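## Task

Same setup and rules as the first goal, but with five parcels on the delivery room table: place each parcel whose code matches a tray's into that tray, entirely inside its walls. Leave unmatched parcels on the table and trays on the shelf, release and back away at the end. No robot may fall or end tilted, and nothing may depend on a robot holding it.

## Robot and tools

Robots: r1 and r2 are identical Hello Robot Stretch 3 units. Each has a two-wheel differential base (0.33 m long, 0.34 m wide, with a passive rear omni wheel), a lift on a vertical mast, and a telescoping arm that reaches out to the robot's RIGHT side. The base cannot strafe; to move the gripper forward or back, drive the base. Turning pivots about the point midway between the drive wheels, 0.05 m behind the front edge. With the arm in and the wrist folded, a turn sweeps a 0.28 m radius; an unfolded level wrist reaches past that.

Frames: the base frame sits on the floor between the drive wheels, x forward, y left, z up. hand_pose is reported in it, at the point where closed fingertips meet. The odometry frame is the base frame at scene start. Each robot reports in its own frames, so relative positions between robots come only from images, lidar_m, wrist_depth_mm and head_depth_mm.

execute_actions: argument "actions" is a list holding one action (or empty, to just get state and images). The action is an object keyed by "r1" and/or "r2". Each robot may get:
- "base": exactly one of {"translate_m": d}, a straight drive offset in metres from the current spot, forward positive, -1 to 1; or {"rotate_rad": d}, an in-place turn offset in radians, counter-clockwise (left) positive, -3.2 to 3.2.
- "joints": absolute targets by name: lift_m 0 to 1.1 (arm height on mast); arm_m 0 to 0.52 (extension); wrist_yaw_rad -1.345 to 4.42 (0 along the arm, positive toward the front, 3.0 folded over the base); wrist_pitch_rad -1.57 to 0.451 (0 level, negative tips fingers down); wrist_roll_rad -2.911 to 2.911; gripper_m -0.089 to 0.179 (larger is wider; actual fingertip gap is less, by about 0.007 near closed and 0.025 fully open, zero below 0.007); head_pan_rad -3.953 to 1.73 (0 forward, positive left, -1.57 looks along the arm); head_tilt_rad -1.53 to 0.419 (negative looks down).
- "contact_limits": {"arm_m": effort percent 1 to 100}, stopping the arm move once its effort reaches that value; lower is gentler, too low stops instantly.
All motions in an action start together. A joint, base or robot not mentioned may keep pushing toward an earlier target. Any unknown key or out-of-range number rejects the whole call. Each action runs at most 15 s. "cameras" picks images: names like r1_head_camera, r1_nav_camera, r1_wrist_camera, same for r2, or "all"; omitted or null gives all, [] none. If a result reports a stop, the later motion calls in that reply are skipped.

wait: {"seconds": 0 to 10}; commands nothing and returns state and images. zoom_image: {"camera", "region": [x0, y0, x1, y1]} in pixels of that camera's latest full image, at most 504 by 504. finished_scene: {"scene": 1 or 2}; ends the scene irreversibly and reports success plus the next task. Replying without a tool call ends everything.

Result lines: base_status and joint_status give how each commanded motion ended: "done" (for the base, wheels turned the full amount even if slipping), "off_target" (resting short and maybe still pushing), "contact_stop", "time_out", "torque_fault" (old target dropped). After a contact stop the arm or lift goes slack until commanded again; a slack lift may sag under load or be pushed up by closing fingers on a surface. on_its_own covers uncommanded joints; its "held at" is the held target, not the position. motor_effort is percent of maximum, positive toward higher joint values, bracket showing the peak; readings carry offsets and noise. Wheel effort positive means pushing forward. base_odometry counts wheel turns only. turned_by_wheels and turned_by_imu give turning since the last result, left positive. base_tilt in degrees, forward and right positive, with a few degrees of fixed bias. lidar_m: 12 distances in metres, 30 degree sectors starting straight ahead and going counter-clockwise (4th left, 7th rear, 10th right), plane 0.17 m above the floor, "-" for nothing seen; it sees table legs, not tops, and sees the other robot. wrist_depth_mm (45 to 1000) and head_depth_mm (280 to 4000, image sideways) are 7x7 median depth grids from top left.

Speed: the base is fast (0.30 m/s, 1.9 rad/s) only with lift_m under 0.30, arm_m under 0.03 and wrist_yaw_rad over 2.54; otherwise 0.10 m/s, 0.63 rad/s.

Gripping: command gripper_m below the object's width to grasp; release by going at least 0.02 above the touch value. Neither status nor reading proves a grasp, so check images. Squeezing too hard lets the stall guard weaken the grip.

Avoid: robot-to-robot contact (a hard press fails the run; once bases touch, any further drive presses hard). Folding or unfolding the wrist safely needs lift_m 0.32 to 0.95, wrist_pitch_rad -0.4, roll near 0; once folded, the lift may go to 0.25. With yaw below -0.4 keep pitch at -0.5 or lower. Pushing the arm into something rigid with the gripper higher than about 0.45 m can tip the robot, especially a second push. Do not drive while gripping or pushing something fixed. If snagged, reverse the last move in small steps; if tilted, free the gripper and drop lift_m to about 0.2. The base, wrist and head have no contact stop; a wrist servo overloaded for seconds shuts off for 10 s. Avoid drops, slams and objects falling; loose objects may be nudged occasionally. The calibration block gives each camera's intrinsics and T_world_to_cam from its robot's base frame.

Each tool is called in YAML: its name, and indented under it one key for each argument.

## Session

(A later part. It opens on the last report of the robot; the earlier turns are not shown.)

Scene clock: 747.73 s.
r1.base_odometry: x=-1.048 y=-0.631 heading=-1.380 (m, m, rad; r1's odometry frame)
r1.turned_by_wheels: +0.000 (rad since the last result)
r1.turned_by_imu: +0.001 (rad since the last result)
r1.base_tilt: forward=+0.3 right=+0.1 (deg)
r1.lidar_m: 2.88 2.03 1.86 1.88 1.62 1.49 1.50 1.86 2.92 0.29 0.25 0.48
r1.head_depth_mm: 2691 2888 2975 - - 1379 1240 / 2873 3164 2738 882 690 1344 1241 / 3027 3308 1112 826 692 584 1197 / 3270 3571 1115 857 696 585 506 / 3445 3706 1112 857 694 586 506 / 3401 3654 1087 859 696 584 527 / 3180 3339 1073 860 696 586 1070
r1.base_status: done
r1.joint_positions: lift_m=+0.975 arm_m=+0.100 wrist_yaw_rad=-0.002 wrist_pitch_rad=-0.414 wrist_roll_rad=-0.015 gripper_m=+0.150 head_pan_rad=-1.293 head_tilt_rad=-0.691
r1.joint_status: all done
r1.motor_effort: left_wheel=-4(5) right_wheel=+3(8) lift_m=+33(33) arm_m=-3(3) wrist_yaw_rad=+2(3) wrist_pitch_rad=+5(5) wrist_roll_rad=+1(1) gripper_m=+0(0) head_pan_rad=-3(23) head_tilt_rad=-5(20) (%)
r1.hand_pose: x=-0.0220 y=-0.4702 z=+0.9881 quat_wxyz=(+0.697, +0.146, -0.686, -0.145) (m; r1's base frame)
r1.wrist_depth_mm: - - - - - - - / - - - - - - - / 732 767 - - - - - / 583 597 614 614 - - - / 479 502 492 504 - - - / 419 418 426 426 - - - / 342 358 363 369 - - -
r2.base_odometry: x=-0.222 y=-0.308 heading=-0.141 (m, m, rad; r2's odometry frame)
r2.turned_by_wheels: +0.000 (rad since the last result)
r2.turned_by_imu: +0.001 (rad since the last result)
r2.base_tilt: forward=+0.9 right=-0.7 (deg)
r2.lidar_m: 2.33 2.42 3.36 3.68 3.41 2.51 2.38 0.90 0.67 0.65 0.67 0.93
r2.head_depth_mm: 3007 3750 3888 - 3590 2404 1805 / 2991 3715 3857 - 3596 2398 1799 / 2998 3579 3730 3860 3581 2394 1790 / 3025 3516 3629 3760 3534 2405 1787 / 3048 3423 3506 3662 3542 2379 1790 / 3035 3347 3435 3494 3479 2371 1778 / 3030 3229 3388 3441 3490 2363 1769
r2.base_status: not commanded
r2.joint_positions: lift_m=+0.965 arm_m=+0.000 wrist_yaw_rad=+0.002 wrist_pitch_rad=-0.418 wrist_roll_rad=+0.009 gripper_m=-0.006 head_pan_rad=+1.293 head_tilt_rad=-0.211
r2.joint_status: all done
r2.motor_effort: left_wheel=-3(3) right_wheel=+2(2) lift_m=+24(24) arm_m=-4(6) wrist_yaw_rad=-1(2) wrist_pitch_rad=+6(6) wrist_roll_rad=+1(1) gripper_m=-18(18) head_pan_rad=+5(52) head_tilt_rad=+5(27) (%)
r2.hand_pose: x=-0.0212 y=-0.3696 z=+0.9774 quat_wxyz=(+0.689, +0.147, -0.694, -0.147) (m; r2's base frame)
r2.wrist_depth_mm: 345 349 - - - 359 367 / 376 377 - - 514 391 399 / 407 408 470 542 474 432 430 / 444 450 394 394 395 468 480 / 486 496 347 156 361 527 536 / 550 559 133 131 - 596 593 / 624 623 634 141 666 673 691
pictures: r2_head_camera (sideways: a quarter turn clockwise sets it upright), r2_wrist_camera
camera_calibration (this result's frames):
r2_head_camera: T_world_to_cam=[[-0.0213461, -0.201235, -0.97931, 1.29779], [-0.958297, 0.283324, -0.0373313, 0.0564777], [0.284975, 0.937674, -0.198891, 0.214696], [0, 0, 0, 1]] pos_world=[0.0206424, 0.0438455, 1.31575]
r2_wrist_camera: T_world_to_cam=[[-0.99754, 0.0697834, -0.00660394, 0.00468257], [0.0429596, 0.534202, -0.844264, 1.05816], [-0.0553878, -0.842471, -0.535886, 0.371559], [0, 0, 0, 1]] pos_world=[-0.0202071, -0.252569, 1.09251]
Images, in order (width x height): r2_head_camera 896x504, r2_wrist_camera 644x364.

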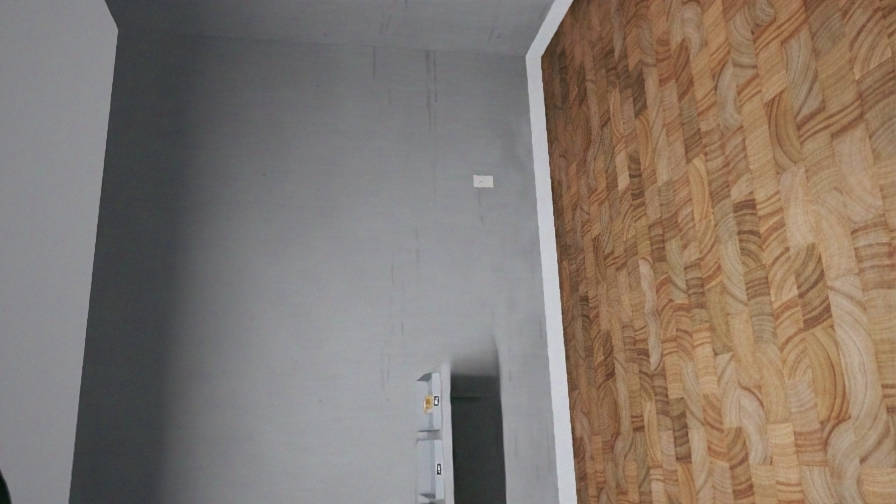

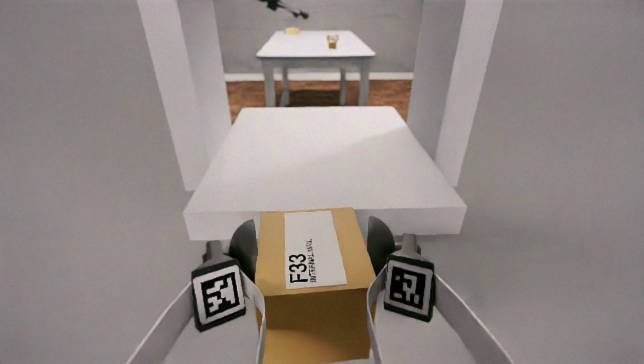

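execute_actions:
  actions:
    - {"r1":{"base":{"translate_m":0.14}},"r2":{"base":{"rotate_rad":1.71},"joints":{"lift_m":0.69,"wrist_yaw_rad":2.62,"wrist_pitch_rad":-0.4,"head_pan_rad":0.0,"head_tilt_rad":-0.2}}}
  cameras: ["r2_head_camera"]

Scene clock: 758.33 s.
r1.base_odometry: x=-1.021 y=-0.769 heading=-1.381 (m, m, rad; r1's odometry frame)
r1.turned_by_wheels: +0.000 (rad since the last result)
r1.turned_by_imu: +0.000 (rad since the last result)
r1.base_tilt: forward=+0.3 right=+0.1 (deg)
r1.lidar_m: 2.75 1.96 1.81 1.83 1.77 1.62 1.63 2.03 0.88 0.24 0.30 0.61
r1.head_depth_mm: 2753 3013 2998 - - 569 505 / 2903 3189 2752 836 690 582 505 / 3090 3296 1113 827 694 584 505 / 3338 3522 1111 856 695 585 516 / 3511 3727 1057 855 697 586 1175 / 3251 3522 1120 862 696 599 1223 / 3001 3121 1119 858 698 1161 1179
r1.base_status: done
r1.joint_positions: lift_m=+0.975 arm_m=+0.100 wrist_yaw_rad=-0.002 wrist_pitch_rad=-0.414 wrist_roll_rad=-0.015 gripper_m=+0.150 head_pan_rad=-1.293 head_tilt_rad=-0.691
r1.joint_status: not commanded
r1.motor_effort: left_wheel=-4(4) right_wheel=+3(7) lift_m=+33(33) arm_m=-3(3) wrist_yaw_rad=+3(2) wrist_pitch_rad=+5(5) wrist_roll_rad=+1(1) gripper_m=+0(0) head_pan_rad=-2(2) head_tilt_rad=-5(6) (%)
r1.hand_pose: x=-0.0220 y=-0.4702 z=+0.9881 quat_wxyz=(+0.697, +0.146, -0.686, -0.145) (m; r1's base frame)
r1.wrist_depth_mm: - - - - - - - / - - - - - - - / 748 781 802 - - - - / 598 602 619 630 649 - - / 482 505 504 495 527 - - / 419 417 419 431 434 - - / 347 359 365 371 377 - -
r2.base_odometry: x=-0.222 y=-0.308 heading=+1.569 (m, m, rad; r2's odometry frame)
r2.turned_by_wheels: +1.710 (rad since the last result)
r2.turned_by_imu: +1.697 (rad since the last result)
r2.base_tilt: forward=+0.9 right=-0.7 (deg)
r2.lidar_m: 3.67 3.05 2.44 1.58 0.81 0.65 0.65 0.71 1.09 2.32 2.55 3.73
r2.head_depth_mm: 2997 3266 3380 3481 3512 2405 1804 / 2971 3347 3440 3464 3560 2371 1794 / 2969 3344 3444 3548 3573 2403 1803 / 3029 3405 3497 3589 3536 2388 1790 / 3032 3422 3564 3720 3562 2377 1798 / 3078 3530 3591 3758 3526 2375 1775 / 3046 3526 3669 3798 3503 2363 1789
r2.base_status: done
r2.joint_positions: lift_m=+0.690 arm_m=+0.000 wrist_yaw_rad=+2.617 wrist_pitch_rad=-0.418 wrist_roll_rad=+0.009 gripper_m=-0.006 head_pan_rad=+0.007 head_tilt_rad=-0.211
r2.joint_status: all done
r2.motor_effort: left_wheel=-3(8) right_wheel=+2(5) lift_m=+18(22) arm_m=-4(4) wrist_yaw_rad=+4(4) wrist_pitch_rad=+6(5) wrist_roll_rad=+1(1) gripper_m=-19(19) head_pan_rad=-4(49) head_tilt_rad=+5(5) (%)
r2.hand_pose: x=+0.0911 y=+0.0490 z=+0.7028 quat_wxyz=(+0.321, +0.709, -0.039, +0.627) (m; r2's base frame)
r2.wrist_depth_mm: - - - - - - - / - - - - - - - / - - - - - - - / - - - - - - - / - - - 156 - - - / - - 133 131 - - - / 922 896 859 141 882 873 900
pictures: r2_head_camera (sideways: a quarter turn clockwise sets it upright)
camera_calibration (this result's frames):
r2_head_camera: T_world_to_cam=[[-0.199096, -0.0360796, -0.979316, 1.29888], [0.00253381, 0.9993, -0.037331, 0.0506163], [0.979977, -0.00991384, -0.198865, 0.210422], [0, 0, 0, 1]] pos_world=[0.0522651, -0.00163151, 1.31575]
Images, in order (width x height): r2_head_camera 896x504.

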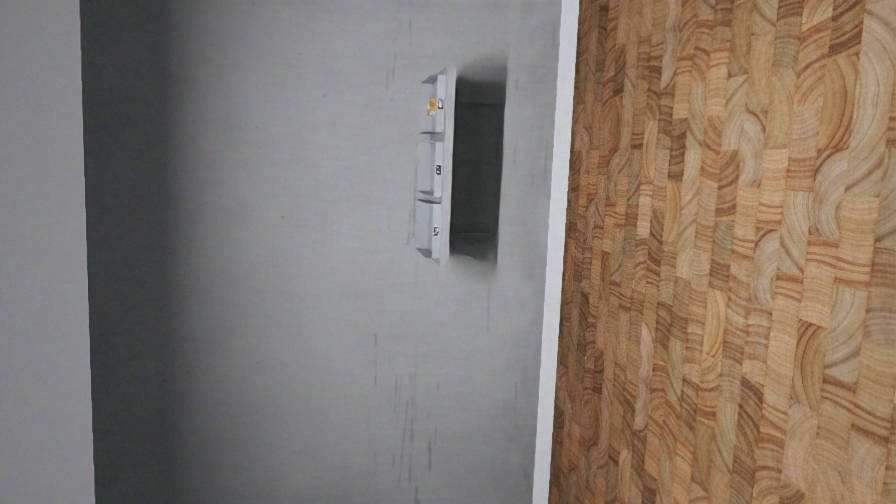

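execute_actions:
  actions:
    - {"r1":{"base":{"rotate_rad":-0.39}},"r2":{"base":{"translate_m":0.1},"joints":{"lift_m":0.58}}}
  cameras: []

execute_actions:
  actions:
    - {"r1":{"base":{"translate_m":0.29},"joints":{"arm_m":0.3,"lift_m":0.9}},"r2":{"base":{"translate_m":0.3},"joints":{"lift_m":0.28}}}
  cameras: ["r1_wrist_camera","r1_head_camera"]

Scene clock: 765.77 s.
r1.base_odometry: x=-1.021 y=-0.769 heading=-1.770 (m, m, rad; r1's odometry frame)
r1.turned_by_wheels: -0.390 (rad since the last result)
r1.turned_by_imu: -0.385 (rad since the last result)
r1.base_tilt: forward=+0.3 right=+0.1 (deg)
r1.lidar_m: 0.91 2.59 1.88 1.81 1.88 1.68 1.62 1.68 2.28 0.24 0.24 0.34
r1.head_depth_mm: 2557 2778 2960 - - 1402 1238 / 2598 2895 2726 946 1616 1435 1239 / 2665 2977 2712 827 694 583 515 / 2735 3039 2753 855 694 585 506 / 2818 3131 2773 832 694 586 507 / 2832 3141 1119 857 697 585 507 / 2956 3291 1118 862 696 588 506
r1.base_status: done
r1.joint_positions: lift_m=+0.975 arm_m=+0.100 wrist_yaw_rad=-0.002 wrist_pitch_rad=-0.414 wrist_roll_rad=-0.015 gripper_m=+0.150 head_pan_rad=-1.293 head_tilt_rad=-0.691
r1.joint_status: not commanded
r1.motor_effort: left_wheel=+1(5) right_wheel=-3(7) lift_m=+33(33) arm_m=-3(3) wrist_yaw_rad=+3(2) wrist_pitch_rad=+5(5) wrist_roll_rad=+1(1) gripper_m=+0(0) head_pan_rad=-2(1) head_tilt_rad=-6(6) (%)
r1.hand_pose: x=-0.0220 y=-0.4702 z=+0.9881 quat_wxyz=(+0.697, +0.146, -0.686, -0.145) (m; r1's base frame)
r1.wrist_depth_mm: - - - - - - - / - - - - - - - / - - - - - - - / 598 596 609 - - - - / 450 497 497 - - - - / 425 415 423 - - - - / 345 356 363 - - - -
r2.base_odometry: x=-0.222 y=-0.208 heading=+1.569 (m, m, rad; r2's odometry frame)
r2.turned_by_wheels: +0.000 (rad since the last result)
r2.turned_by_imu: +0.001 (rad since the last result)
r2.base_tilt: forward=+0.9 right=-0.6 (deg)
r2.lidar_m: 3.56 3.05 2.43 1.83 0.93 0.75 0.75 0.81 1.26 2.34 2.55 3.62
r2.head_depth_mm: 2977 3155 3303 3413 3452 2393 1802 / 3016 3177 3318 3428 3479 2403 1803 / 3012 3281 3392 3454 3541 2396 1794 / 3017 3310 3403 3519 3518 2372 1795 / 3052 3363 3448 3565 3518 2379 1792 / 3041 3425 3493 3618 3484 2394 1777 / 3055 3446 3576 3726 3489 2373 1767
r2.base_status: done
r2.joint_positions: lift_m=+0.580 arm_m=+0.000 wrist_yaw_rad=+2.617 wrist_pitch_rad=-0.418 wrist_roll_rad=+0.009 gripper_m=-0.006 head_pan_rad=+0.007 head_tilt_rad=-0.211
r2.joint_status: all done
r2.motor_effort: left_wheel=-3(5) right_wheel=+2(3) lift_m=+18(18) arm_m=-4(4) wrist_yaw_rad=+4(3) wrist_pitch_rad=+6(6) wrist_roll_rad=+1(1) gripper_m=-19(19) head_pan_rad=-4(4) head_tilt_rad=+3(5) (%)
r2.hand_pose: x=+0.0911 y=+0.0490 z=+0.5928 quat_wxyz=(+0.321, +0.709, -0.039, +0.627) (m; r2's base frame)
r2.wrist_depth_mm: - - - - - - - / - - - - - - - / - - - - - - - / - - - - - - - / - - - 157 - - - / 918 913 134 131 - 910 910 / 805 781 751 142 777 772 774
pictures: none
No camera images: the call's "cameras" was empty. Leave "cameras" out to get every camera's image.

Scene clock: 770.00 s.
r1.base_odometry: x=-1.079 y=-1.053 heading=-1.770 (m, m, rad; r1's odometry frame)
r1.turned_by_wheels: +0.000 (rad since the last result)
r1.turned_by_imu: +0.001 (rad since the last result)
r1.base_tilt: forward=+0.2 right=+0.1 (deg)
r1.lidar_m: 0.91 2.52 1.88 1.81 1.88 1.98 1.91 0.33 0.25 0.24 0.25 0.34
r1.head_depth_mm: 2530 2815 - 797 693 584 504 / 2580 2878 2778 799 691 583 504 / 2692 2989 2730 855 692 586 505 / 2714 3020 2769 853 696 585 506 / 2806 3154 2767 856 694 586 506 / 2848 3167 1116 857 695 586 507 / 2916 3304 1123 861 699 586 508
r1.base_status: done
r1.joint_positions: lift_m=+0.900 arm_m=+0.300 wrist_yaw_rad=-0.002 wrist_pitch_rad=-0.415 wrist_roll_rad=-0.015 gripper_m=+0.150 head_pan_rad=-1.293 head_tilt_rad=-0.691
r1.joint_status: all done
r1.motor_effort: left_wheel=+1(5) right_wheel=-3(4) lift_m=+17(31) arm_m=+3(5) wrist_yaw_rad=+2(3) wrist_pitch_rad=+5(5) wrist_roll_rad=+1(1) gripper_m=+1(0) head_pan_rad=-1(2) head_tilt_rad=-6(5) (%)
r1.hand_pose: x=-0.0219 y=-0.6694 z=+0.9137 quat_wxyz=(+0.697, +0.146, -0.686, -0.145) (m; r1's base frame)
r1.wrist_depth_mm: - - - - - - - / - - - - - - - / - - - - - - - / 468 464 481 - - - - / 377 397 393 398 409 444 - / 329 330 333 338 345 - - / 271 281 270 278 296 - -
r2.base_odometry: x=-0.221 y=+0.092 heading=+1.569 (m, m, rad; r2's odometry frame)
r2.turned_by_wheels: +0.000 (rad since the last result)
r2.turned_by_imu: +0.001 (rad since the last result)
r2.base_tilt: forward=+0.8 right=-0.7 (deg)
r2.lidar_m: 3.27 2.97 2.39 2.35 1.30 1.05 1.04 1.14 1.76 2.38 2.60 3.30
r2.head_depth_mm: 2857 2918 2996 3083 3170 2415 1803 / 2863 2960 3063 3129 3203 2399 1803 / 2920 3009 3095 3123 3272 2395 1800 / 2968 3034 3128 3240 3330 2363 1801 / 2990 3106 3207 3311 3324 2380 1798 / 3033 3121 3241 3324 3391 2388 1792 / 3037 3184 3302 3421 3457 2378 1782
r2.base_status: done
r2.joint_positions: lift_m=+0.280 arm_m=+0.000 wrist_yaw_rad=+2.618 wrist_pitch_rad=-0.418 wrist_roll_rad=+0.009 gripper_m=-0.006 head_pan_rad=+0.007 head_tilt_rad=-0.210
r2.joint_status: all done
r2.motor_effort: left_wheel=-3(9) right_wheel=+2(6) lift_m=+18(16) arm_m=-4(3) wrist_yaw_rad=+4(3) wrist_pitch_rad=+6(6) wrist_roll_rad=+1(0) gripper_m=-18(19) head_pan_rad=-4(3) head_tilt_rad=+6(5) (%)
r2.hand_pose: x=+0.0910 y=+0.0490 z=+0.2927 quat_wxyz=(+0.321, +0.709, -0.038, +0.627) (m; r2's base frame)
r2.wrist_depth_mm: - - - - - - - / - - - - - - - / - - - - - - - / 829 819 826 822 823 809 826 / 648 643 646 156 678 640 640 / 528 530 133 131 - 525 525 / 463 460 434 142 448 444 449
pictures: r1_head_camera (sideways: a quarter turn clockwise sets it upright), r1_wrist_camera
camera_calibration (this result's frames):
r1_head_camera: T_world_to_cam=[[-0.140847, 0.609127, -0.780466, 1.04241], [0.970021, 0.242601, 0.0142874, -0.0194944], [0.198045, -0.755056, -0.625035, 0.767005], [0, 0, 0, 1]] pos_world=[0.013828, -0.051097, 1.29325]
r1_wrist_camera: T_world_to_cam=[[-0.997151, -0.0265299, 0.0706132, -0.113312], [-0.0738012, 0.536749, -0.840508, 1.16431], [-0.0156029, -0.843325, -0.537178, 0.0908946], [0, 0, 0, 1]] pos_world=[-0.0256438, -0.551295, 1.03544]
Images, in order (width x height): r1_head_camera 896x504, r1_wrist_camera 644x364.

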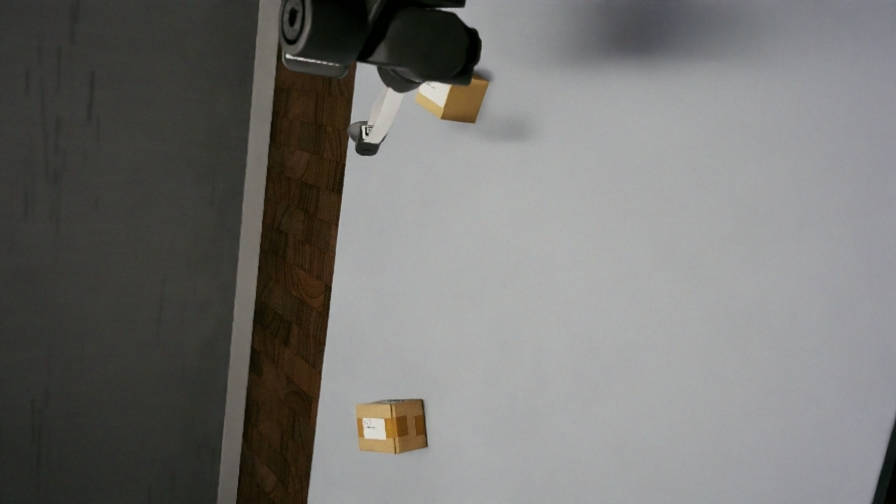

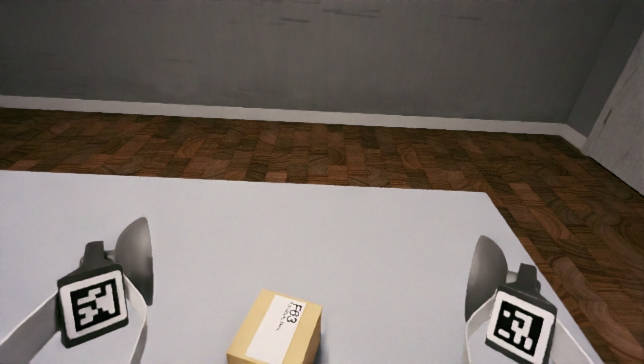

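zoom_image:
  camera: "r1_wrist_camera"
  region: [240, 280, 340, 364]

Region (240, 280, 340, 364) of r1_wrist_camera's 644x364 image, scaled by 5.040; it fills the top 423 rows of this view, and the rest is white.

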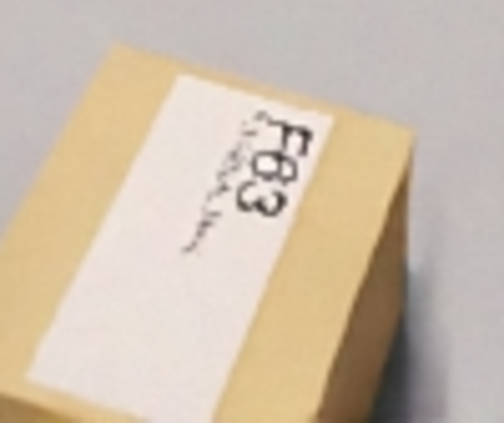

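execute_actions:
  actions:
    - {"r1":{"base":{"translate_m":0.42},"joints":{"arm_m":0.33}},"r2":{"base":{"translate_m":1.0}}}
  cameras: ["r1_wrist_camera","r2_head_camera"]

Scene clock: 779.43 s.
r1.base_odometry: x=-1.162 y=-1.465 heading=-1.770 (m, m, rad; r1's odometry frame)
r1.turned_by_wheels: +0.000 (rad since the last result)
r1.turned_by_imu: +0.000 (rad since the last result)
r1.base_tilt: forward=+0.3 right=+0.1 (deg)
r1.lidar_m: 2.01 2.08 1.88 1.81 1.88 2.41 2.33 0.34 0.25 0.24 0.25 0.34
r1.head_depth_mm: 2563 2789 - 796 691 583 504 / 2619 2844 2867 799 691 583 505 / 2654 2941 2742 853 695 583 506 / 2690 3063 2746 857 694 583 507 / 2782 3118 2736 858 693 585 506 / 2839 3164 1118 857 699 588 506 / 2934 3315 1120 864 699 586 507
r1.base_status: done
r1.joint_positions: lift_m=+0.900 arm_m=+0.330 wrist_yaw_rad=-0.002 wrist_pitch_rad=-0.415 wrist_roll_rad=-0.015 gripper_m=+0.150 head_pan_rad=-1.293 head_tilt_rad=-0.691
r1.joint_status: all done
r1.motor_effort: left_wheel=+1(5) right_wheel=-3(4) lift_m=+17(17) arm_m=+4(6) wrist_yaw_rad=+2(3) wrist_pitch_rad=+5(5) wrist_roll_rad=+1(1) gripper_m=+0(0) head_pan_rad=-3(2) head_tilt_rad=-5(5) (%)
r1.hand_pose: x=-0.0219 y=-0.6993 z=+0.9137 quat_wxyz=(+0.697, +0.146, -0.686, -0.145) (m; r1's base frame)
r1.wrist_depth_mm: - - - - - - - / - - - - - - - / - - - - - - - / - - - - - - - / 381 397 394 403 407 418 428 / 328 327 331 335 340 - 352 / 272 284 248 275 299 - 305
r2.base_odometry: x=-0.219 y=+1.092 heading=+1.569 (m, m, rad; r2's odometry frame)
r2.turned_by_wheels: +0.000 (rad since the last result)
r2.turned_by_imu: +0.002 (rad since the last result)
r2.base_tilt: forward=+1.0 right=-0.7 (deg)
r2.lidar_m: 2.30 2.51 2.25 2.22 2.43 2.04 2.02 2.22 2.55 2.53 2.77 2.31
r2.head_depth_mm: 1982 2048 2092 2149 2235 2304 1799 / 2006 2068 2145 2180 2277 2310 1808 / 2043 2100 2169 2225 2301 2351 1804 / 2060 2118 2210 2255 2336 2396 1796 / 2086 2161 2230 2299 2386 2370 1790 / 2120 2186 2256 2337 2420 2373 1795 / 2148 2222 2289 2373 2451 2385 1780
r2.base_status: done
r2.joint_positions: lift_m=+0.280 arm_m=+0.000 wrist_yaw_rad=+2.618 wrist_pitch_rad=-0.418 wrist_roll_rad=+0.009 gripper_m=-0.006 head_pan_rad=+0.007 head_tilt_rad=-0.210
r2.joint_status: not commanded
r2.motor_effort: left_wheel=-3(9) right_wheel=+1(6) lift_m=+18(18) arm_m=-4(3) wrist_yaw_rad=+2(2) wrist_pitch_rad=+6(6) wrist_roll_rad=+1(1) gripper_m=-18(19) head_pan_rad=-3(4) head_tilt_rad=+5(4) (%)
r2.hand_pose: x=+0.0910 y=+0.0490 z=+0.2927 quat_wxyz=(+0.321, +0.709, -0.038, +0.627) (m; r2's base frame)
r2.wrist_depth_mm: - - - - - - - / - - - - - - - / - - - - - - - / 819 822 824 812 809 828 819 / 644 637 642 157 670 647 645 / 536 533 133 131 - 525 525 / 464 458 435 142 448 452 448
pictures: r1_wrist_camera, r2_head_camera (sideways: a quarter turn clockwise sets it upright)
camera_calibration (this result's frames):
r1_wrist_camera: T_world_to_cam=[[-0.997151, -0.02653, 0.0706133, -0.114108], [-0.0738013, 0.536749, -0.840508, 1.18041], [-0.0156029, -0.843325, -0.537178, 0.0655975], [0, 0, 0, 1]] pos_world=[-0.0256437, -0.581292, 1.03544]
r2_head_camera: T_world_to_cam=[[-0.198172, -0.0360494, -0.979504, 1.29913], [0.00268835, 0.9993, -0.0373219, 0.0506035], [0.980164, -0.0100294, -0.197936, 0.209212], [0, 0, 0, 1]] pos_world=[0.0522517, -0.0016371, 1.3158]
Images, in order (width x height): r1_wrist_camera 644x364, r2_head_camera 896x504.

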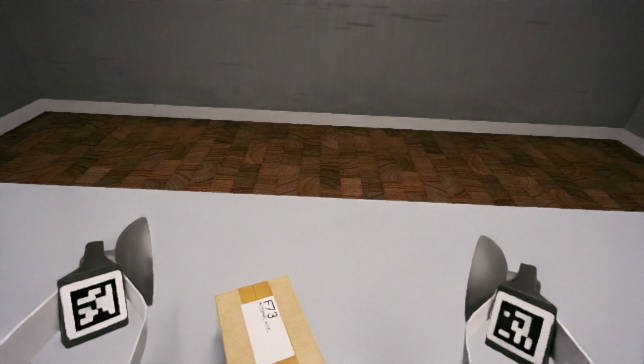

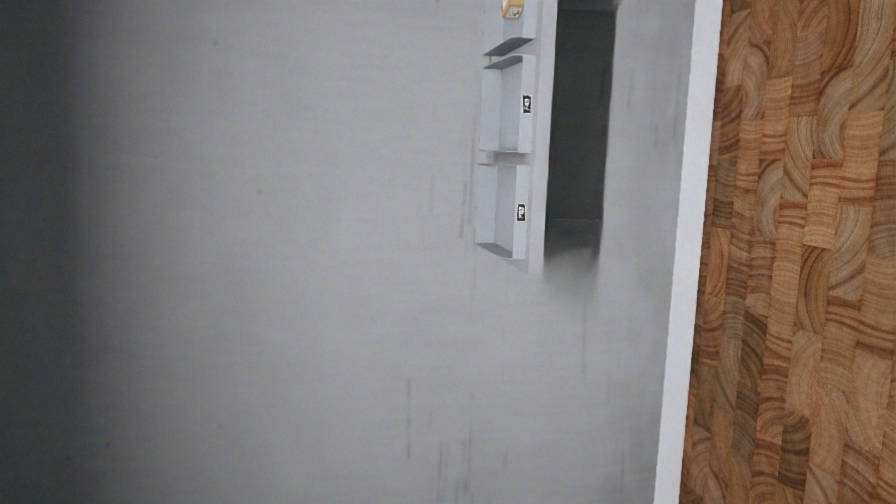

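execute_actions:
  actions:
    - {"r1":{"joints":{"arm_m":0.0,"wrist_pitch_rad":-0.4}},"r2":{"base":{"translate_m":1.0}}}
  cameras: ["r2_head_camera"]

Scene clock: 793.60 s.
r1.base_odometry: x=-1.162 y=-1.465 heading=-1.770 (m, m, rad; r1's odometry frame)
r1.turned_by_wheels: +0.000 (rad since the last result)
r1.turned_by_imu: -0.001 (rad since the last result)
r1.base_tilt: forward=+0.3 right=+0.0 (deg)
r1.lidar_m: 2.01 2.08 1.88 1.81 1.87 2.42 2.33 0.34 0.25 0.24 0.25 0.34
r1.head_depth_mm: 2533 2806 2764 850 713 - - / 2584 2908 2758 799 713 - - / 2643 2949 2747 853 712 584 504 / 2729 3036 2704 856 695 584 505 / 2770 3084 2740 857 696 585 506 / 2852 3196 1126 857 698 586 507 / 2926 3282 1124 863 697 586 508
r1.base_status: not commanded
r1.joint_positions: lift_m=+0.900 arm_m=+0.003 wrist_yaw_rad=-0.002 wrist_pitch_rad=-0.415 wrist_roll_rad=-0.015 gripper_m=+0.150 head_pan_rad=-1.293 head_tilt_rad=-0.691
r1.joint_status: all done
joint sent to its limit — the command would take r1.arm_m past its lower limit, so that joint was sent only as far as its limit.
r1.motor_effort: left_wheel=+1(0) right_wheel=-3(3) lift_m=+17(17) arm_m=-3(4) wrist_yaw_rad=+3(2) wrist_pitch_rad=+5(5) wrist_roll_rad=+1(1) gripper_m=+0(0) head_pan_rad=-2(2) head_tilt_rad=-5(5) (%)
r1.hand_pose: x=-0.0219 y=-0.3731 z=+0.9137 quat_wxyz=(+0.697, +0.146, -0.686, -0.145) (m; r1's base frame)
r1.wrist_depth_mm: - - - - - - - / - - - - - - - / 584 606 628 642 666 693 701 / 460 474 484 490 514 521 493 / 381 400 394 402 412 419 426 / 328 327 331 339 345 - 357 / 271 281 288 291 296 - 305
r2.base_odometry: x=-0.217 y=+2.092 heading=+1.569 (m, m, rad; r2's odometry frame)
r2.turned_by_wheels: +0.000 (rad since the last result)
r2.turned_by_imu: +0.002 (rad since the last result)
r2.base_tilt: forward=+0.9 right=-0.6 (deg)
r2.lidar_m: 1.31 1.44 2.11 2.09 2.29 3.04 3.01 3.30 2.70 2.68 1.64 1.32
r2.head_depth_mm: 1121 1151 1189 1226 1256 1009 1349 / 1130 1169 1202 1248 1273 1011 1377 / 1151 1187 1220 1258 1288 1010 1395 / 1166 1198 1239 1278 1312 1008 1417 / 1177 1219 1256 1298 1342 1394 1437 / 1197 1234 1278 1314 1365 1418 1467 / 1211 1250 1290 1341 1387 1436 1495
r2.base_status: done
r2.joint_positions: lift_m=+0.280 arm_m=+0.000 wrist_yaw_rad=+2.618 wrist_pitch_rad=-0.418 wrist_roll_rad=+0.009 gripper_m=-0.006 head_pan_rad=+0.007 head_tilt_rad=-0.210
r2.joint_status: not commanded
r2.motor_effort: left_wheel=-3(8) right_wheel=+2(5) lift_m=+18(18) arm_m=-4(3) wrist_yaw_rad=+2(2) wrist_pitch_rad=+6(6) wrist_roll_rad=+1(1) gripper_m=-18(19) head_pan_rad=-4(3) head_tilt_rad=+3(5) (%)
r2.hand_pose: x=+0.0910 y=+0.0490 z=+0.2927 quat_wxyz=(+0.321, +0.709, -0.038, +0.627) (m; r2's base frame)
r2.wrist_depth_mm: - - - - - - - / - - - - - - - / - - - - - - - / 821 832 823 824 813 821 818 / 626 650 635 157 668 646 634 / 530 523 133 131 - 528 526 / 460 464 433 142 447 448 450
pictures: r2_head_camera (sideways: a quarter turn clockwise sets it upright)
camera_calibration (this result's frames):
r2_head_camera: T_world_to_cam=[[-0.198119, -0.0360455, -0.979515, 1.29914], [0.00270808, 0.9993, -0.0373213, 0.0506027], [0.980174, -0.0100467, -0.197883, 0.209143], [0, 0, 0, 1]] pos_world=[0.0522509, -0.00163793, 1.3158]
Images, in order (width x height): r2_head_camera 896x504.

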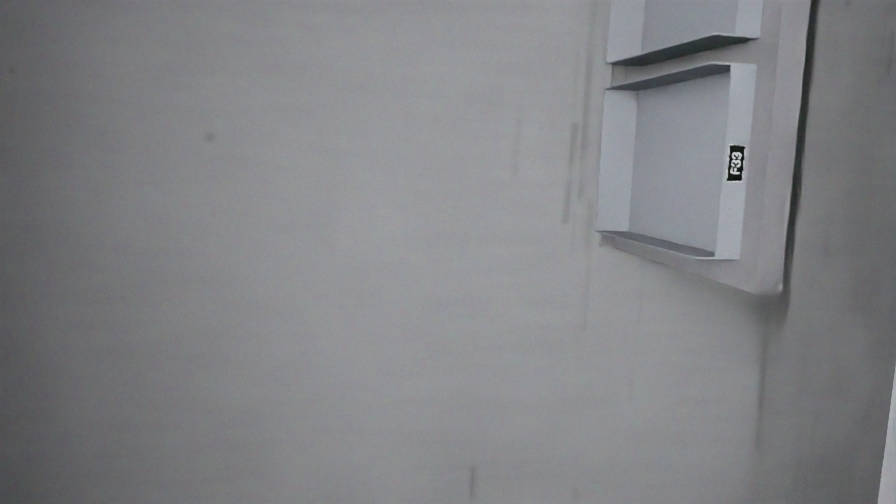

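execute_actions:
  actions: []

Scene clock: 800.73 s.
r1.base_odometry: x=-1.162 y=-1.465 heading=-1.770 (m, m, rad; r1's odometry frame)
r1.turned_by_wheels: +0.000 (rad since the last result)
r1.turned_by_imu: +0.000 (rad since the last result)
r1.base_tilt: forward=+0.3 right=+0.1 (deg)
r1.lidar_m: 2.00 2.08 1.88 1.82 1.88 2.41 2.32 0.34 0.25 0.24 0.25 0.34
r1.head_depth_mm: 2575 2822 2731 851 709 - - / 2597 2909 2771 799 712 - - / 2665 2972 2760 853 712 583 505 / 2702 3024 2718 854 693 585 506 / 2777 3103 2731 856 696 584 507 / 2852 3195 1123 856 696 587 508 / 2904 3220 1120 860 698 586 508
r1.base_status: not commanded
r1.joint_positions: lift_m=+0.900 arm_m=+0.003 wrist_yaw_rad=-0.002 wrist_pitch_rad=-0.415 wrist_roll_rad=-0.015 gripper_m=+0.150 head_pan_rad=-1.293 head_tilt_rad=-0.691
r1.joint_status: all done
joint sent to its limit — the command would take r1.arm_m past its lower limit, so that joint was sent only as far as its limit.
r1.motor_effort: left_wheel=+1(0) right_wheel=-3(3) lift_m=+17(17) arm_m=-3(4) wrist_yaw_rad=+3(2) wrist_pitch_rad=+5(5) wrist_roll_rad=+1(1) gripper_m=+0(0) head_pan_rad=-2(2) head_tilt_rad=-5(5) (%)
r1.hand_pose: x=-0.0219 y=-0.3731 z=+0.9137 quat_wxyz=(+0.697, +0.146, -0.686, -0.145) (m; r1's base frame)
r1.wrist_depth_mm: - - - - - - - / - - - - - - - / 598 600 643 650 667 696 712 / 462 469 483 489 497 520 483 / 379 402 396 400 412 422 417 / 329 327 330 334 347 - 359 / 274 285 289 293 295 - 306
r2.base_odometry: x=-0.217 y=+2.092 heading=+1.569 (m, m, rad; r2's odometry frame)
r2.turned_by_wheels: +0.000 (rad since the last result)
r2.turned_by_imu: +0.001 (rad since the last result)
r2.base_tilt: forward=+0.8 right=-0.7 (deg)
r2.lidar_m: 1.31 1.43 2.10 2.09 2.29 3.03 3.01 3.30 2.71 2.68 1.64 1.32
r2.head_depth_mm: 1121 1156 1187 1225 1252 1010 1350 / 1134 1167 1211 1241 1267 1015 1377 / 1151 1182 1218 1260 1286 1009 1401 / 1165 1199 1236 1280 1318 1006 1417 / 1179 1217 1258 1297 1341 1397 1439 / 1202 1234 1279 1316 1369 1408 1467 / 1209 1246 1289 1333 1380 1437 1492
r2.base_status: done
r2.joint_positions: lift_m=+0.280 arm_m=+0.000 wrist_yaw_rad=+2.618 wrist_pitch_rad=-0.418 wrist_roll_rad=+0.009 gripper_m=-0.006 head_pan_rad=+0.007 head_tilt_rad=-0.210
r2.joint_status: not commanded
r2.motor_effort: left_wheel=-3(8) right_wheel=+2(5) lift_m=+18(18) arm_m=-4(3) wrist_yaw_rad=+2(2) wrist_pitch_rad=+6(6) wrist_roll_rad=+1(1) gripper_m=-19(19) head_pan_rad=-3(3) head_tilt_rad=+6(5) (%)
r2.hand_pose: x=+0.0910 y=+0.0490 z=+0.2927 quat_wxyz=(+0.321, +0.709, -0.038, +0.627) (m; r2's base frame)
r2.wrist_depth_mm: - - - - - - - / - - - - - - - / - - - - - - - / 834 825 824 825 816 830 806 / 639 653 644 156 677 641 637 / 533 528 133 131 - 530 531 / 458 463 437 142 448 449 447
pictures: r1_head_camera (sideways: a quarter turn clockwise sets it upright), r1_nav_camera (sideways: a quarter turn counterclockwise sets it upright), r1_wrist_camera, r2_head_camera (sideways: a quarter turn clockwise sets it upright), r2_nav_camera (sideways: a quarter turn counterclockwise sets it upright), r2_wrist_camera
camera_calibration (this result's frames):
r1_head_camera: T_world_to_cam=[[-0.140851, 0.609142, -0.780453, 1.04239], [0.970021, 0.242601, 0.0142867, -0.0194935], [0.198041, -0.755044, -0.625051, 0.767026], [0, 0, 0, 1]] pos_world=[0.0138279, -0.0510968, 1.29325]
r1_nav_camera: T_world_to_cam=[[0.19974, -0.594248, 0.779085, -0.973455], [-0.950048, -0.312054, 0.00555211, 0.0513786], [0.239817, -0.741277, -0.626894, 0.772002], [0, 0, 0, 1]] pos_world=[0.0581111, 0.00982657, 1.24208]
r1_wrist_camera: T_world_to_cam=[[-0.997149, -0.0266047, 0.0706134, -0.105465], [-0.0738416, 0.536744, -0.840508, 1.00531], [-0.0155399, -0.843326, -0.537178, 0.340716], [0, 0, 0, 1]] pos_world=[-0.0256358, -0.255064, 1.03544]
r2_head_camera: T_world_to_cam=[[-0.198119, -0.0360456, -0.979515, 1.29914], [0.00270765, 0.9993, -0.0373213, 0.0506027], [0.980174, -0.0100462, -0.197883, 0.209143], [0, 0, 0, 1]] pos_world=[0.0522509, -0.00163791, 1.3158]
r2_nav_camera: T_world_to_cam=[[0.230232, -0.0193142, 0.972944, -1.22209], [0.00424405, -0.999774, -0.0208511, 0.0726051], [0.973126, 0.00892983, -0.230098, 0.245158], [0, 0, 0, 1]] pos_world=[0.0424872, 0.0467957, 1.24695]
r2_wrist_camera: T_world_to_cam=[[0.827899, -0.560838, -0.00658311, -0.0523621], [-0.305232, -0.440669, -0.844183, 0.331141], [0.470549, 0.700908, -0.536015, 0.240072], [0, 0, 0, 1]] pos_world=[0.03146, -0.0517111, 0.407881]
Images, in order (width x height): r1_head_camera 896x504, r1_nav_camera 672x504, r1_wrist_camera 644x364, r2_head_camera 896x504, r2_nav_camera 672x504, r2_wrist_camera 644x364.

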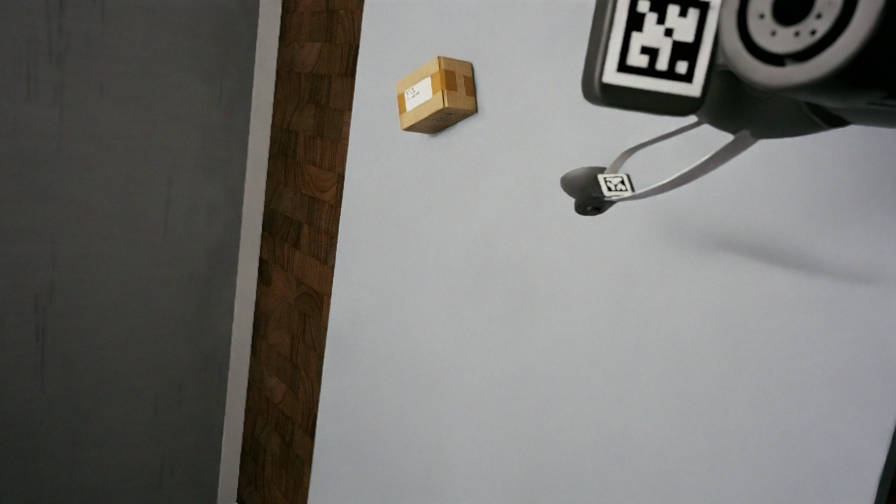

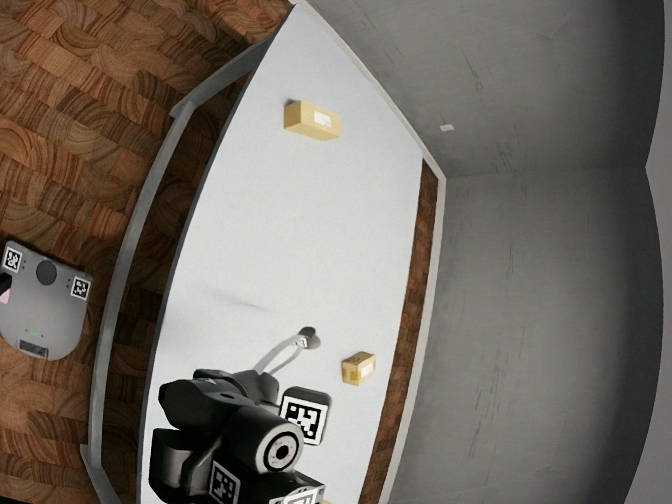

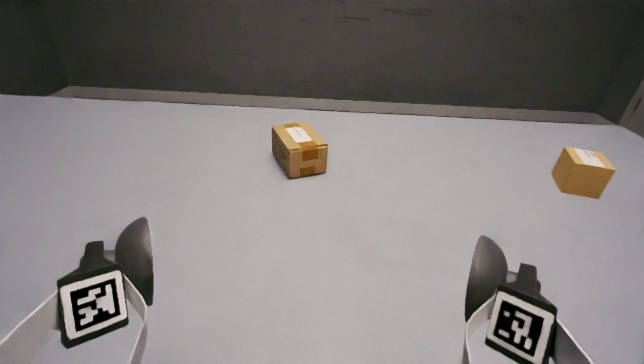

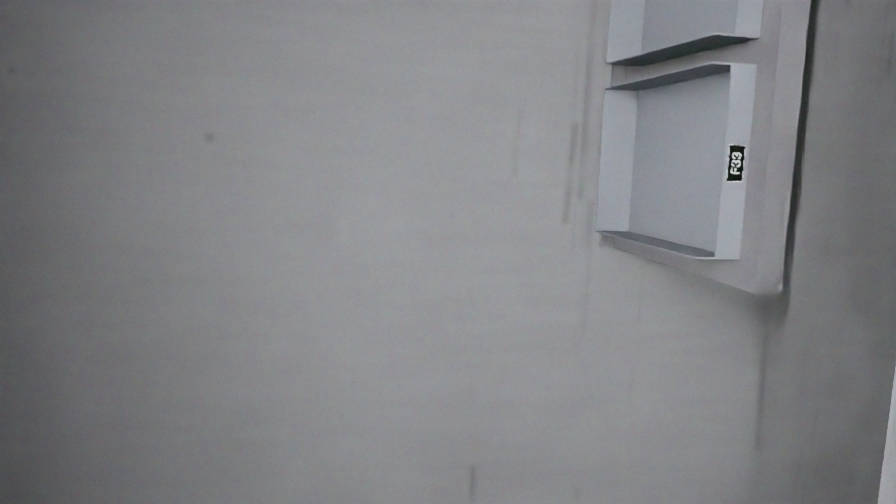

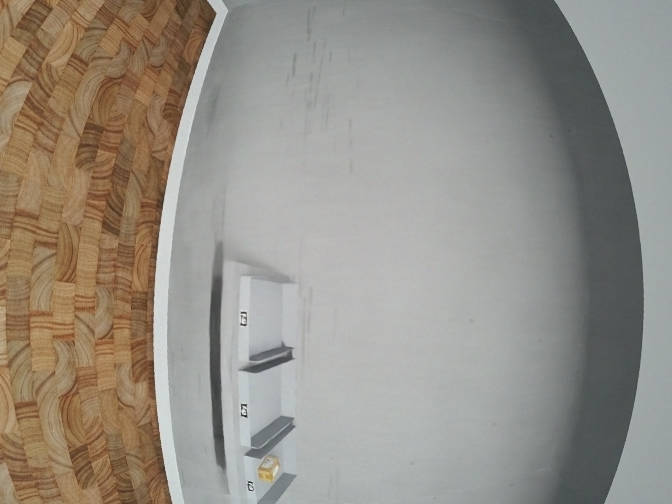

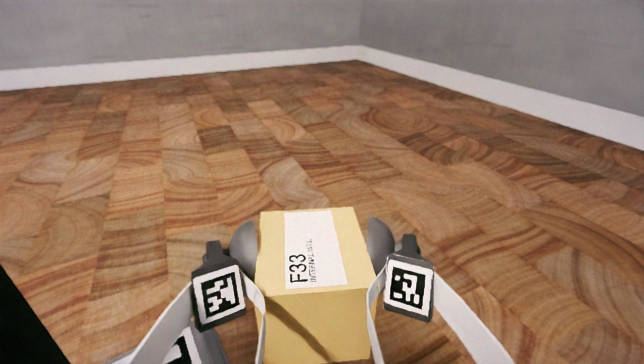

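execute_actions:
  actions:
    - {"r1": {"joints": {"wrist_yaw_rad": 2.62, "wrist_pitch_rad": -0.4, "head_pan_rad": 0, "head_tilt_rad": -0.5}}, "r2": {"base": {"translate_m": 0.31}, "joints": {"lift_m": 0.58}}}
  cameras: ["r2_head_camera", "r1_nav_camera"]

Scene clock: 813.63 s.
r1.base_odometry: x=-1.162 y=-1.465 heading=-1.770 (m, m, rad; r1's odometry frame)
r1.turned_by_wheels: +0.000 (rad since the last result)
r1.turned_by_imu: -0.001 (rad since the last result)
r1.base_tilt: forward=+0.3 right=+0.0 (deg)
r1.lidar_m: 2.01 2.09 1.88 1.81 1.87 2.41 2.32 0.34 0.25 0.24 0.25 0.34
r1.head_depth_mm: 1745 1882 2060 2258 850 698 1309 / 1748 1872 2070 2256 1867 1058 1153 / 1747 1870 2036 2247 2079 1663 1381 / 1718 1857 2048 2246 2086 1663 1382 / 1725 1870 2037 2237 2109 1668 1382 / 1730 1842 2008 2199 2084 1674 1383 / 1703 1844 1993 2227 2116 1673 1392
r1.base_status: not commanded
r1.joint_positions: lift_m=+0.900 arm_m=+0.003 wrist_yaw_rad=+2.617 wrist_pitch_rad=-0.415 wrist_roll_rad=-0.015 gripper_m=+0.150 head_pan_rad=-0.007 head_tilt_rad=-0.508
r1.joint_status: all done
r1.motor_effort: left_wheel=+1(1) right_wheel=-3(3) lift_m=+17(18) arm_m=-3(3) wrist_yaw_rad=+4(2) wrist_pitch_rad=+5(6) wrist_roll_rad=+1(1) gripper_m=+0(0) head_pan_rad=+4(35) head_tilt_rad=+4(21) (%)
r1.hand_pose: x=+0.0914 y=+0.0462 z=+0.9137 quat_wxyz=(+0.321, +0.701, -0.036, +0.636) (m; r1's base frame)
r1.wrist_depth_mm: - - - - - - - / - - - - - - - / - - - - - - - / - - - - - - - / - - - - - - - / - - - - - - - / - - - - - - -
r2.base_odometry: x=-0.216 y=+2.402 heading=+1.568 (m, m, rad; r2's odometry frame)
r2.turned_by_wheels: +0.000 (rad since the last result)
r2.turned_by_imu: +0.002 (rad since the last result)
r2.base_tilt: forward=+0.9 right=-0.8 (deg)
r2.lidar_m: 1.01 1.10 1.70 2.05 2.23 3.33 3.33 3.40 2.75 2.54 1.25 1.01
r2.head_depth_mm: 848 872 900 929 960 975 749 / 860 886 913 940 973 934 756 / 872 897 927 957 986 945 757 / 882 910 936 970 1002 1023 759 / 895 920 948 985 1016 1055 1095 / 905 935 964 1000 1032 1070 1109 / 918 949 980 1014 1048 1086 1132
r2.base_status: done
r2.joint_positions: lift_m=+0.580 arm_m=+0.000 wrist_yaw_rad=+2.618 wrist_pitch_rad=-0.419 wrist_roll_rad=+0.009 gripper_m=-0.006 head_pan_rad=+0.007 head_tilt_rad=-0.210
r2.joint_status: all done
r2.motor_effort: left_wheel=-2(11) right_wheel=+2(6) lift_m=+24(24) arm_m=-4(3) wrist_yaw_rad=+2(3) wrist_pitch_rad=+6(6) wrist_roll_rad=+1(1) gripper_m=-20(19) head_pan_rad=-3(3) head_tilt_rad=+5(4) (%)
r2.hand_pose: x=+0.0909 y=+0.0490 z=+0.5923 quat_wxyz=(+0.321, +0.709, -0.038, +0.627) (m; r2's base frame)
r2.wrist_depth_mm: - - - - - 977 785 / - - - - - - 797 / - - - - - - 842 / - - - - - - 853 / - - - 156 - - 891 / 907 909 133 131 - 912 847 / 812 770 752 142 776 780 774
pictures: r1_nav_camera (sideways: a quarter turn counterclockwise sets it upright), r2_head_camera (sideways: a quarter turn clockwise sets it upright)
camera_calibration (this result's frames):
r1_nav_camera: T_world_to_cam=[[0.473484, 0.0257661, 0.880425, -1.10726], [0.0307576, -0.999446, 0.0127082, 0.036077], [0.880265, 0.0210626, -0.474014, 0.569195], [0, 0, 0, 1]] pos_world=[0.022117, 0.052598, 1.24421]
r2_head_camera: T_world_to_cam=[[-0.197707, -0.0360258, -0.979599, 1.29925], [0.0028091, 0.9993, -0.0373173, 0.0505968], [0.980257, -0.0101297, -0.197467, 0.208601], [0, 0, 0, 1]] pos_world=[0.0522449, -0.0016419, 1.31582]
Images, in order (width x height): r1_nav_camera 672x504, r2_head_camera 896x504.

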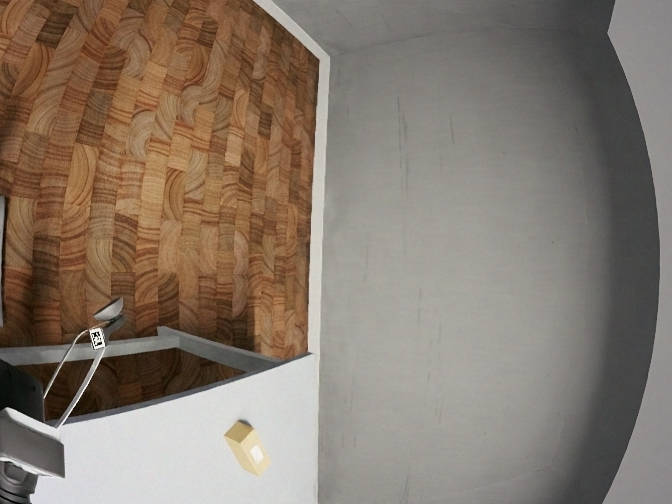

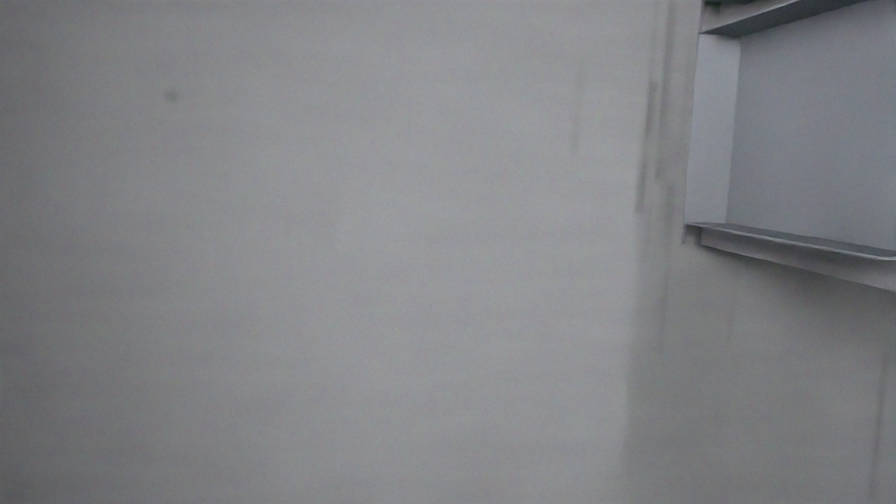

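execute_actions:
  actions:
    - {"r1": {"base": {"translate_m": 0.3}}, "r2": {"base": {"rotate_rad": 1.43}, "joints": {"lift_m": 0.89, "wrist_yaw_rad": 0.0, "wrist_pitch_rad": -0.4, "head_pan_rad": -1.57, "head_tilt_rad": -0.6}}}
  cameras: ["r2_head_camera", "r2_wrist_camera", "r1_nav_camera"]

Scene clock: 826.50 s.
r1.base_odometry: x=-1.221 y=-1.759 heading=-1.770 (m, m, rad; r1's odometry frame)
r1.turned_by_wheels: +0.000 (rad since the last result)
r1.turned_by_imu: +0.001 (rad since the last result)
r1.base_tilt: forward=+0.3 right=+0.1 (deg)
r1.lidar_m: 1.71 1.77 1.88 1.81 1.88 2.57 0.93 0.34 0.25 0.24 0.25 0.34
r1.head_depth_mm: 1482 1600 1726 1922 2028 1643 738 / 1471 1595 1741 1902 2012 1647 1373 / 1469 1578 1725 1899 2018 1664 1377 / 1474 1576 1708 1886 2021 1661 1379 / 1452 1568 1705 1872 2002 1655 1390 / 1455 1563 1724 1867 2014 1672 1381 / 1447 1558 1698 1851 2004 1684 1397
r1.base_status: done
r1.joint_positions: lift_m=+0.900 arm_m=+0.003 wrist_yaw_rad=+2.617 wrist_pitch_rad=-0.415 wrist_roll_rad=-0.015 gripper_m=+0.150 head_pan_rad=-0.007 head_tilt_rad=-0.507
r1.joint_status: not commanded
r1.motor_effort: left_wheel=+0(5) right_wheel=-2(4) lift_m=+17(18) arm_m=-3(3) wrist_yaw_rad=+4(4) wrist_pitch_rad=+5(5) wrist_roll_rad=+1(1) gripper_m=+0(0) head_pan_rad=+3(4) head_tilt_rad=+2(3) (%)
r1.hand_pose: x=+0.0914 y=+0.0462 z=+0.9137 quat_wxyz=(+0.321, +0.701, -0.036, +0.636) (m; r1's base frame)
r1.wrist_depth_mm: - - - - - - - / - - - - - - - / - - - - - - - / - - - - - - - / - - - - - - - / - - - - - - - / - - - - - - -
r2.base_odometry: x=-0.216 y=+2.402 heading=+2.998 (m, m, rad; r2's odometry frame)
r2.turned_by_wheels: +1.430 (rad since the last result)
r2.turned_by_imu: +1.420 (rad since the last result)
r2.base_tilt: forward=+0.9 right=-0.7 (deg)
r2.lidar_m: 2.04 2.13 2.89 3.31 3.44 2.82 2.72 1.43 1.04 1.01 1.05 1.43
r2.head_depth_mm: 835 912 1008 998 753 1432 - / 834 914 1006 990 733 1431 - / 832 914 1007 991 733 - - / 836 913 1005 988 731 - - / 835 912 1003 1018 744 1437 1278 / 836 911 1006 1125 1267 1434 1279 / 836 913 1008 1121 1270 1428 1275
r2.base_status: done
r2.joint_positions: lift_m=+0.890 arm_m=+0.000 wrist_yaw_rad=+0.003 wrist_pitch_rad=-0.419 wrist_roll_rad=+0.009 gripper_m=-0.006 head_pan_rad=-1.563 head_tilt_rad=-0.593
r2.joint_status: all done
r2.motor_effort: left_wheel=-3(7) right_wheel=+2(4) lift_m=+24(25) arm_m=-4(4) wrist_yaw_rad=-3(4) wrist_pitch_rad=+6(4) wrist_roll_rad=+1(1) gripper_m=-19(19) head_pan_rad=-4(49) head_tilt_rad=-3(26) (%)
r2.hand_pose: x=-0.0209 y=-0.3695 z=+0.9023 quat_wxyz=(+0.689, +0.148, -0.694, -0.147) (m; r2's base frame)
r2.wrist_depth_mm: 656 673 682 680 699 693 709 / 716 720 720 741 736 754 759 / 759 781 781 702 664 656 573 / 847 859 549 511 470 512 468 / 926 948 419 156 423 415 423 / - - 133 131 - - - / - - - 142 - - -
pictures: r1_nav_camera (sideways: a quarter turn counterclockwise sets it upright), r2_head_camera (sideways: a quarter turn clockwise sets it upright), r2_wrist_camera
camera_calibration (this result's frames):
r1_nav_camera: T_world_to_cam=[[0.473152, 0.0258045, 0.880603, -1.10749], [0.0308287, -0.999444, 0.0127225, 0.036058], [0.880441, 0.0211282, -0.473685, 0.568765], [0, 0, 0, 1]] pos_world=[0.0221346, 0.0525991, 1.24421]
r2_head_camera: T_world_to_cam=[[-0.0389915, 0.549422, -0.834634, 1.10909], [0.999187, 0.0128435, -0.0382243, 0.0456807], [-0.0102817, -0.835446, -0.549476, 0.672732], [0, 0, 0, 1]] pos_world=[0.0045185, -0.047916, 1.29708]
r2_wrist_camera: T_world_to_cam=[[-0.997617, 0.0686811, -0.00655679, 0.00397572], [0.0423599, 0.534721, -0.843966, 0.994586], [-0.0544585, -0.842233, -0.536356, 0.331928], [0, 0, 0, 1]] pos_world=[-0.020088, -0.252538, 1.01745]
Images, in order (width x height): r1_nav_camera 672x504, r2_head_camera 896x504, r2_wrist_camera 644x364.

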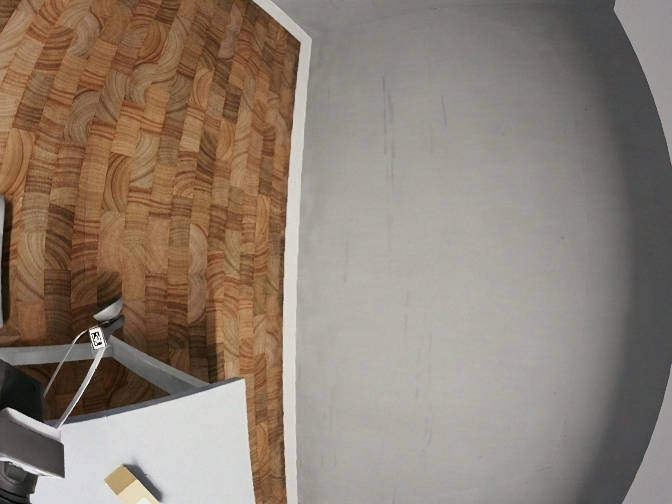

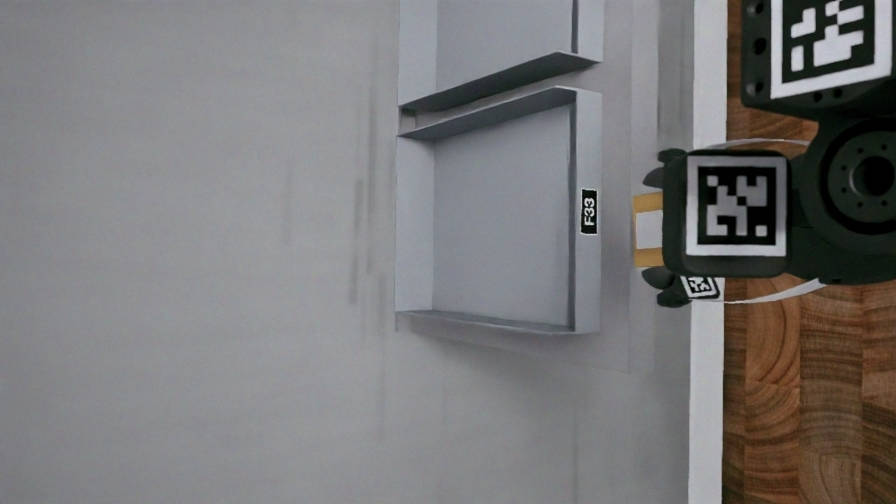

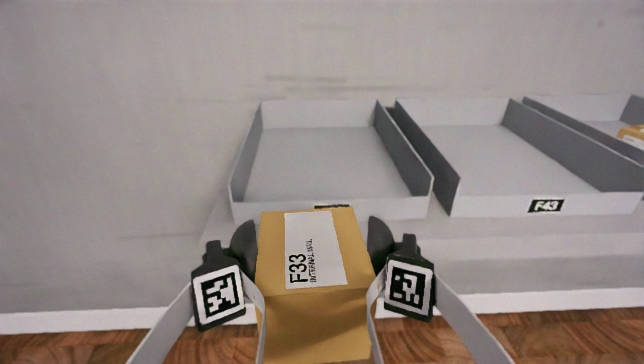

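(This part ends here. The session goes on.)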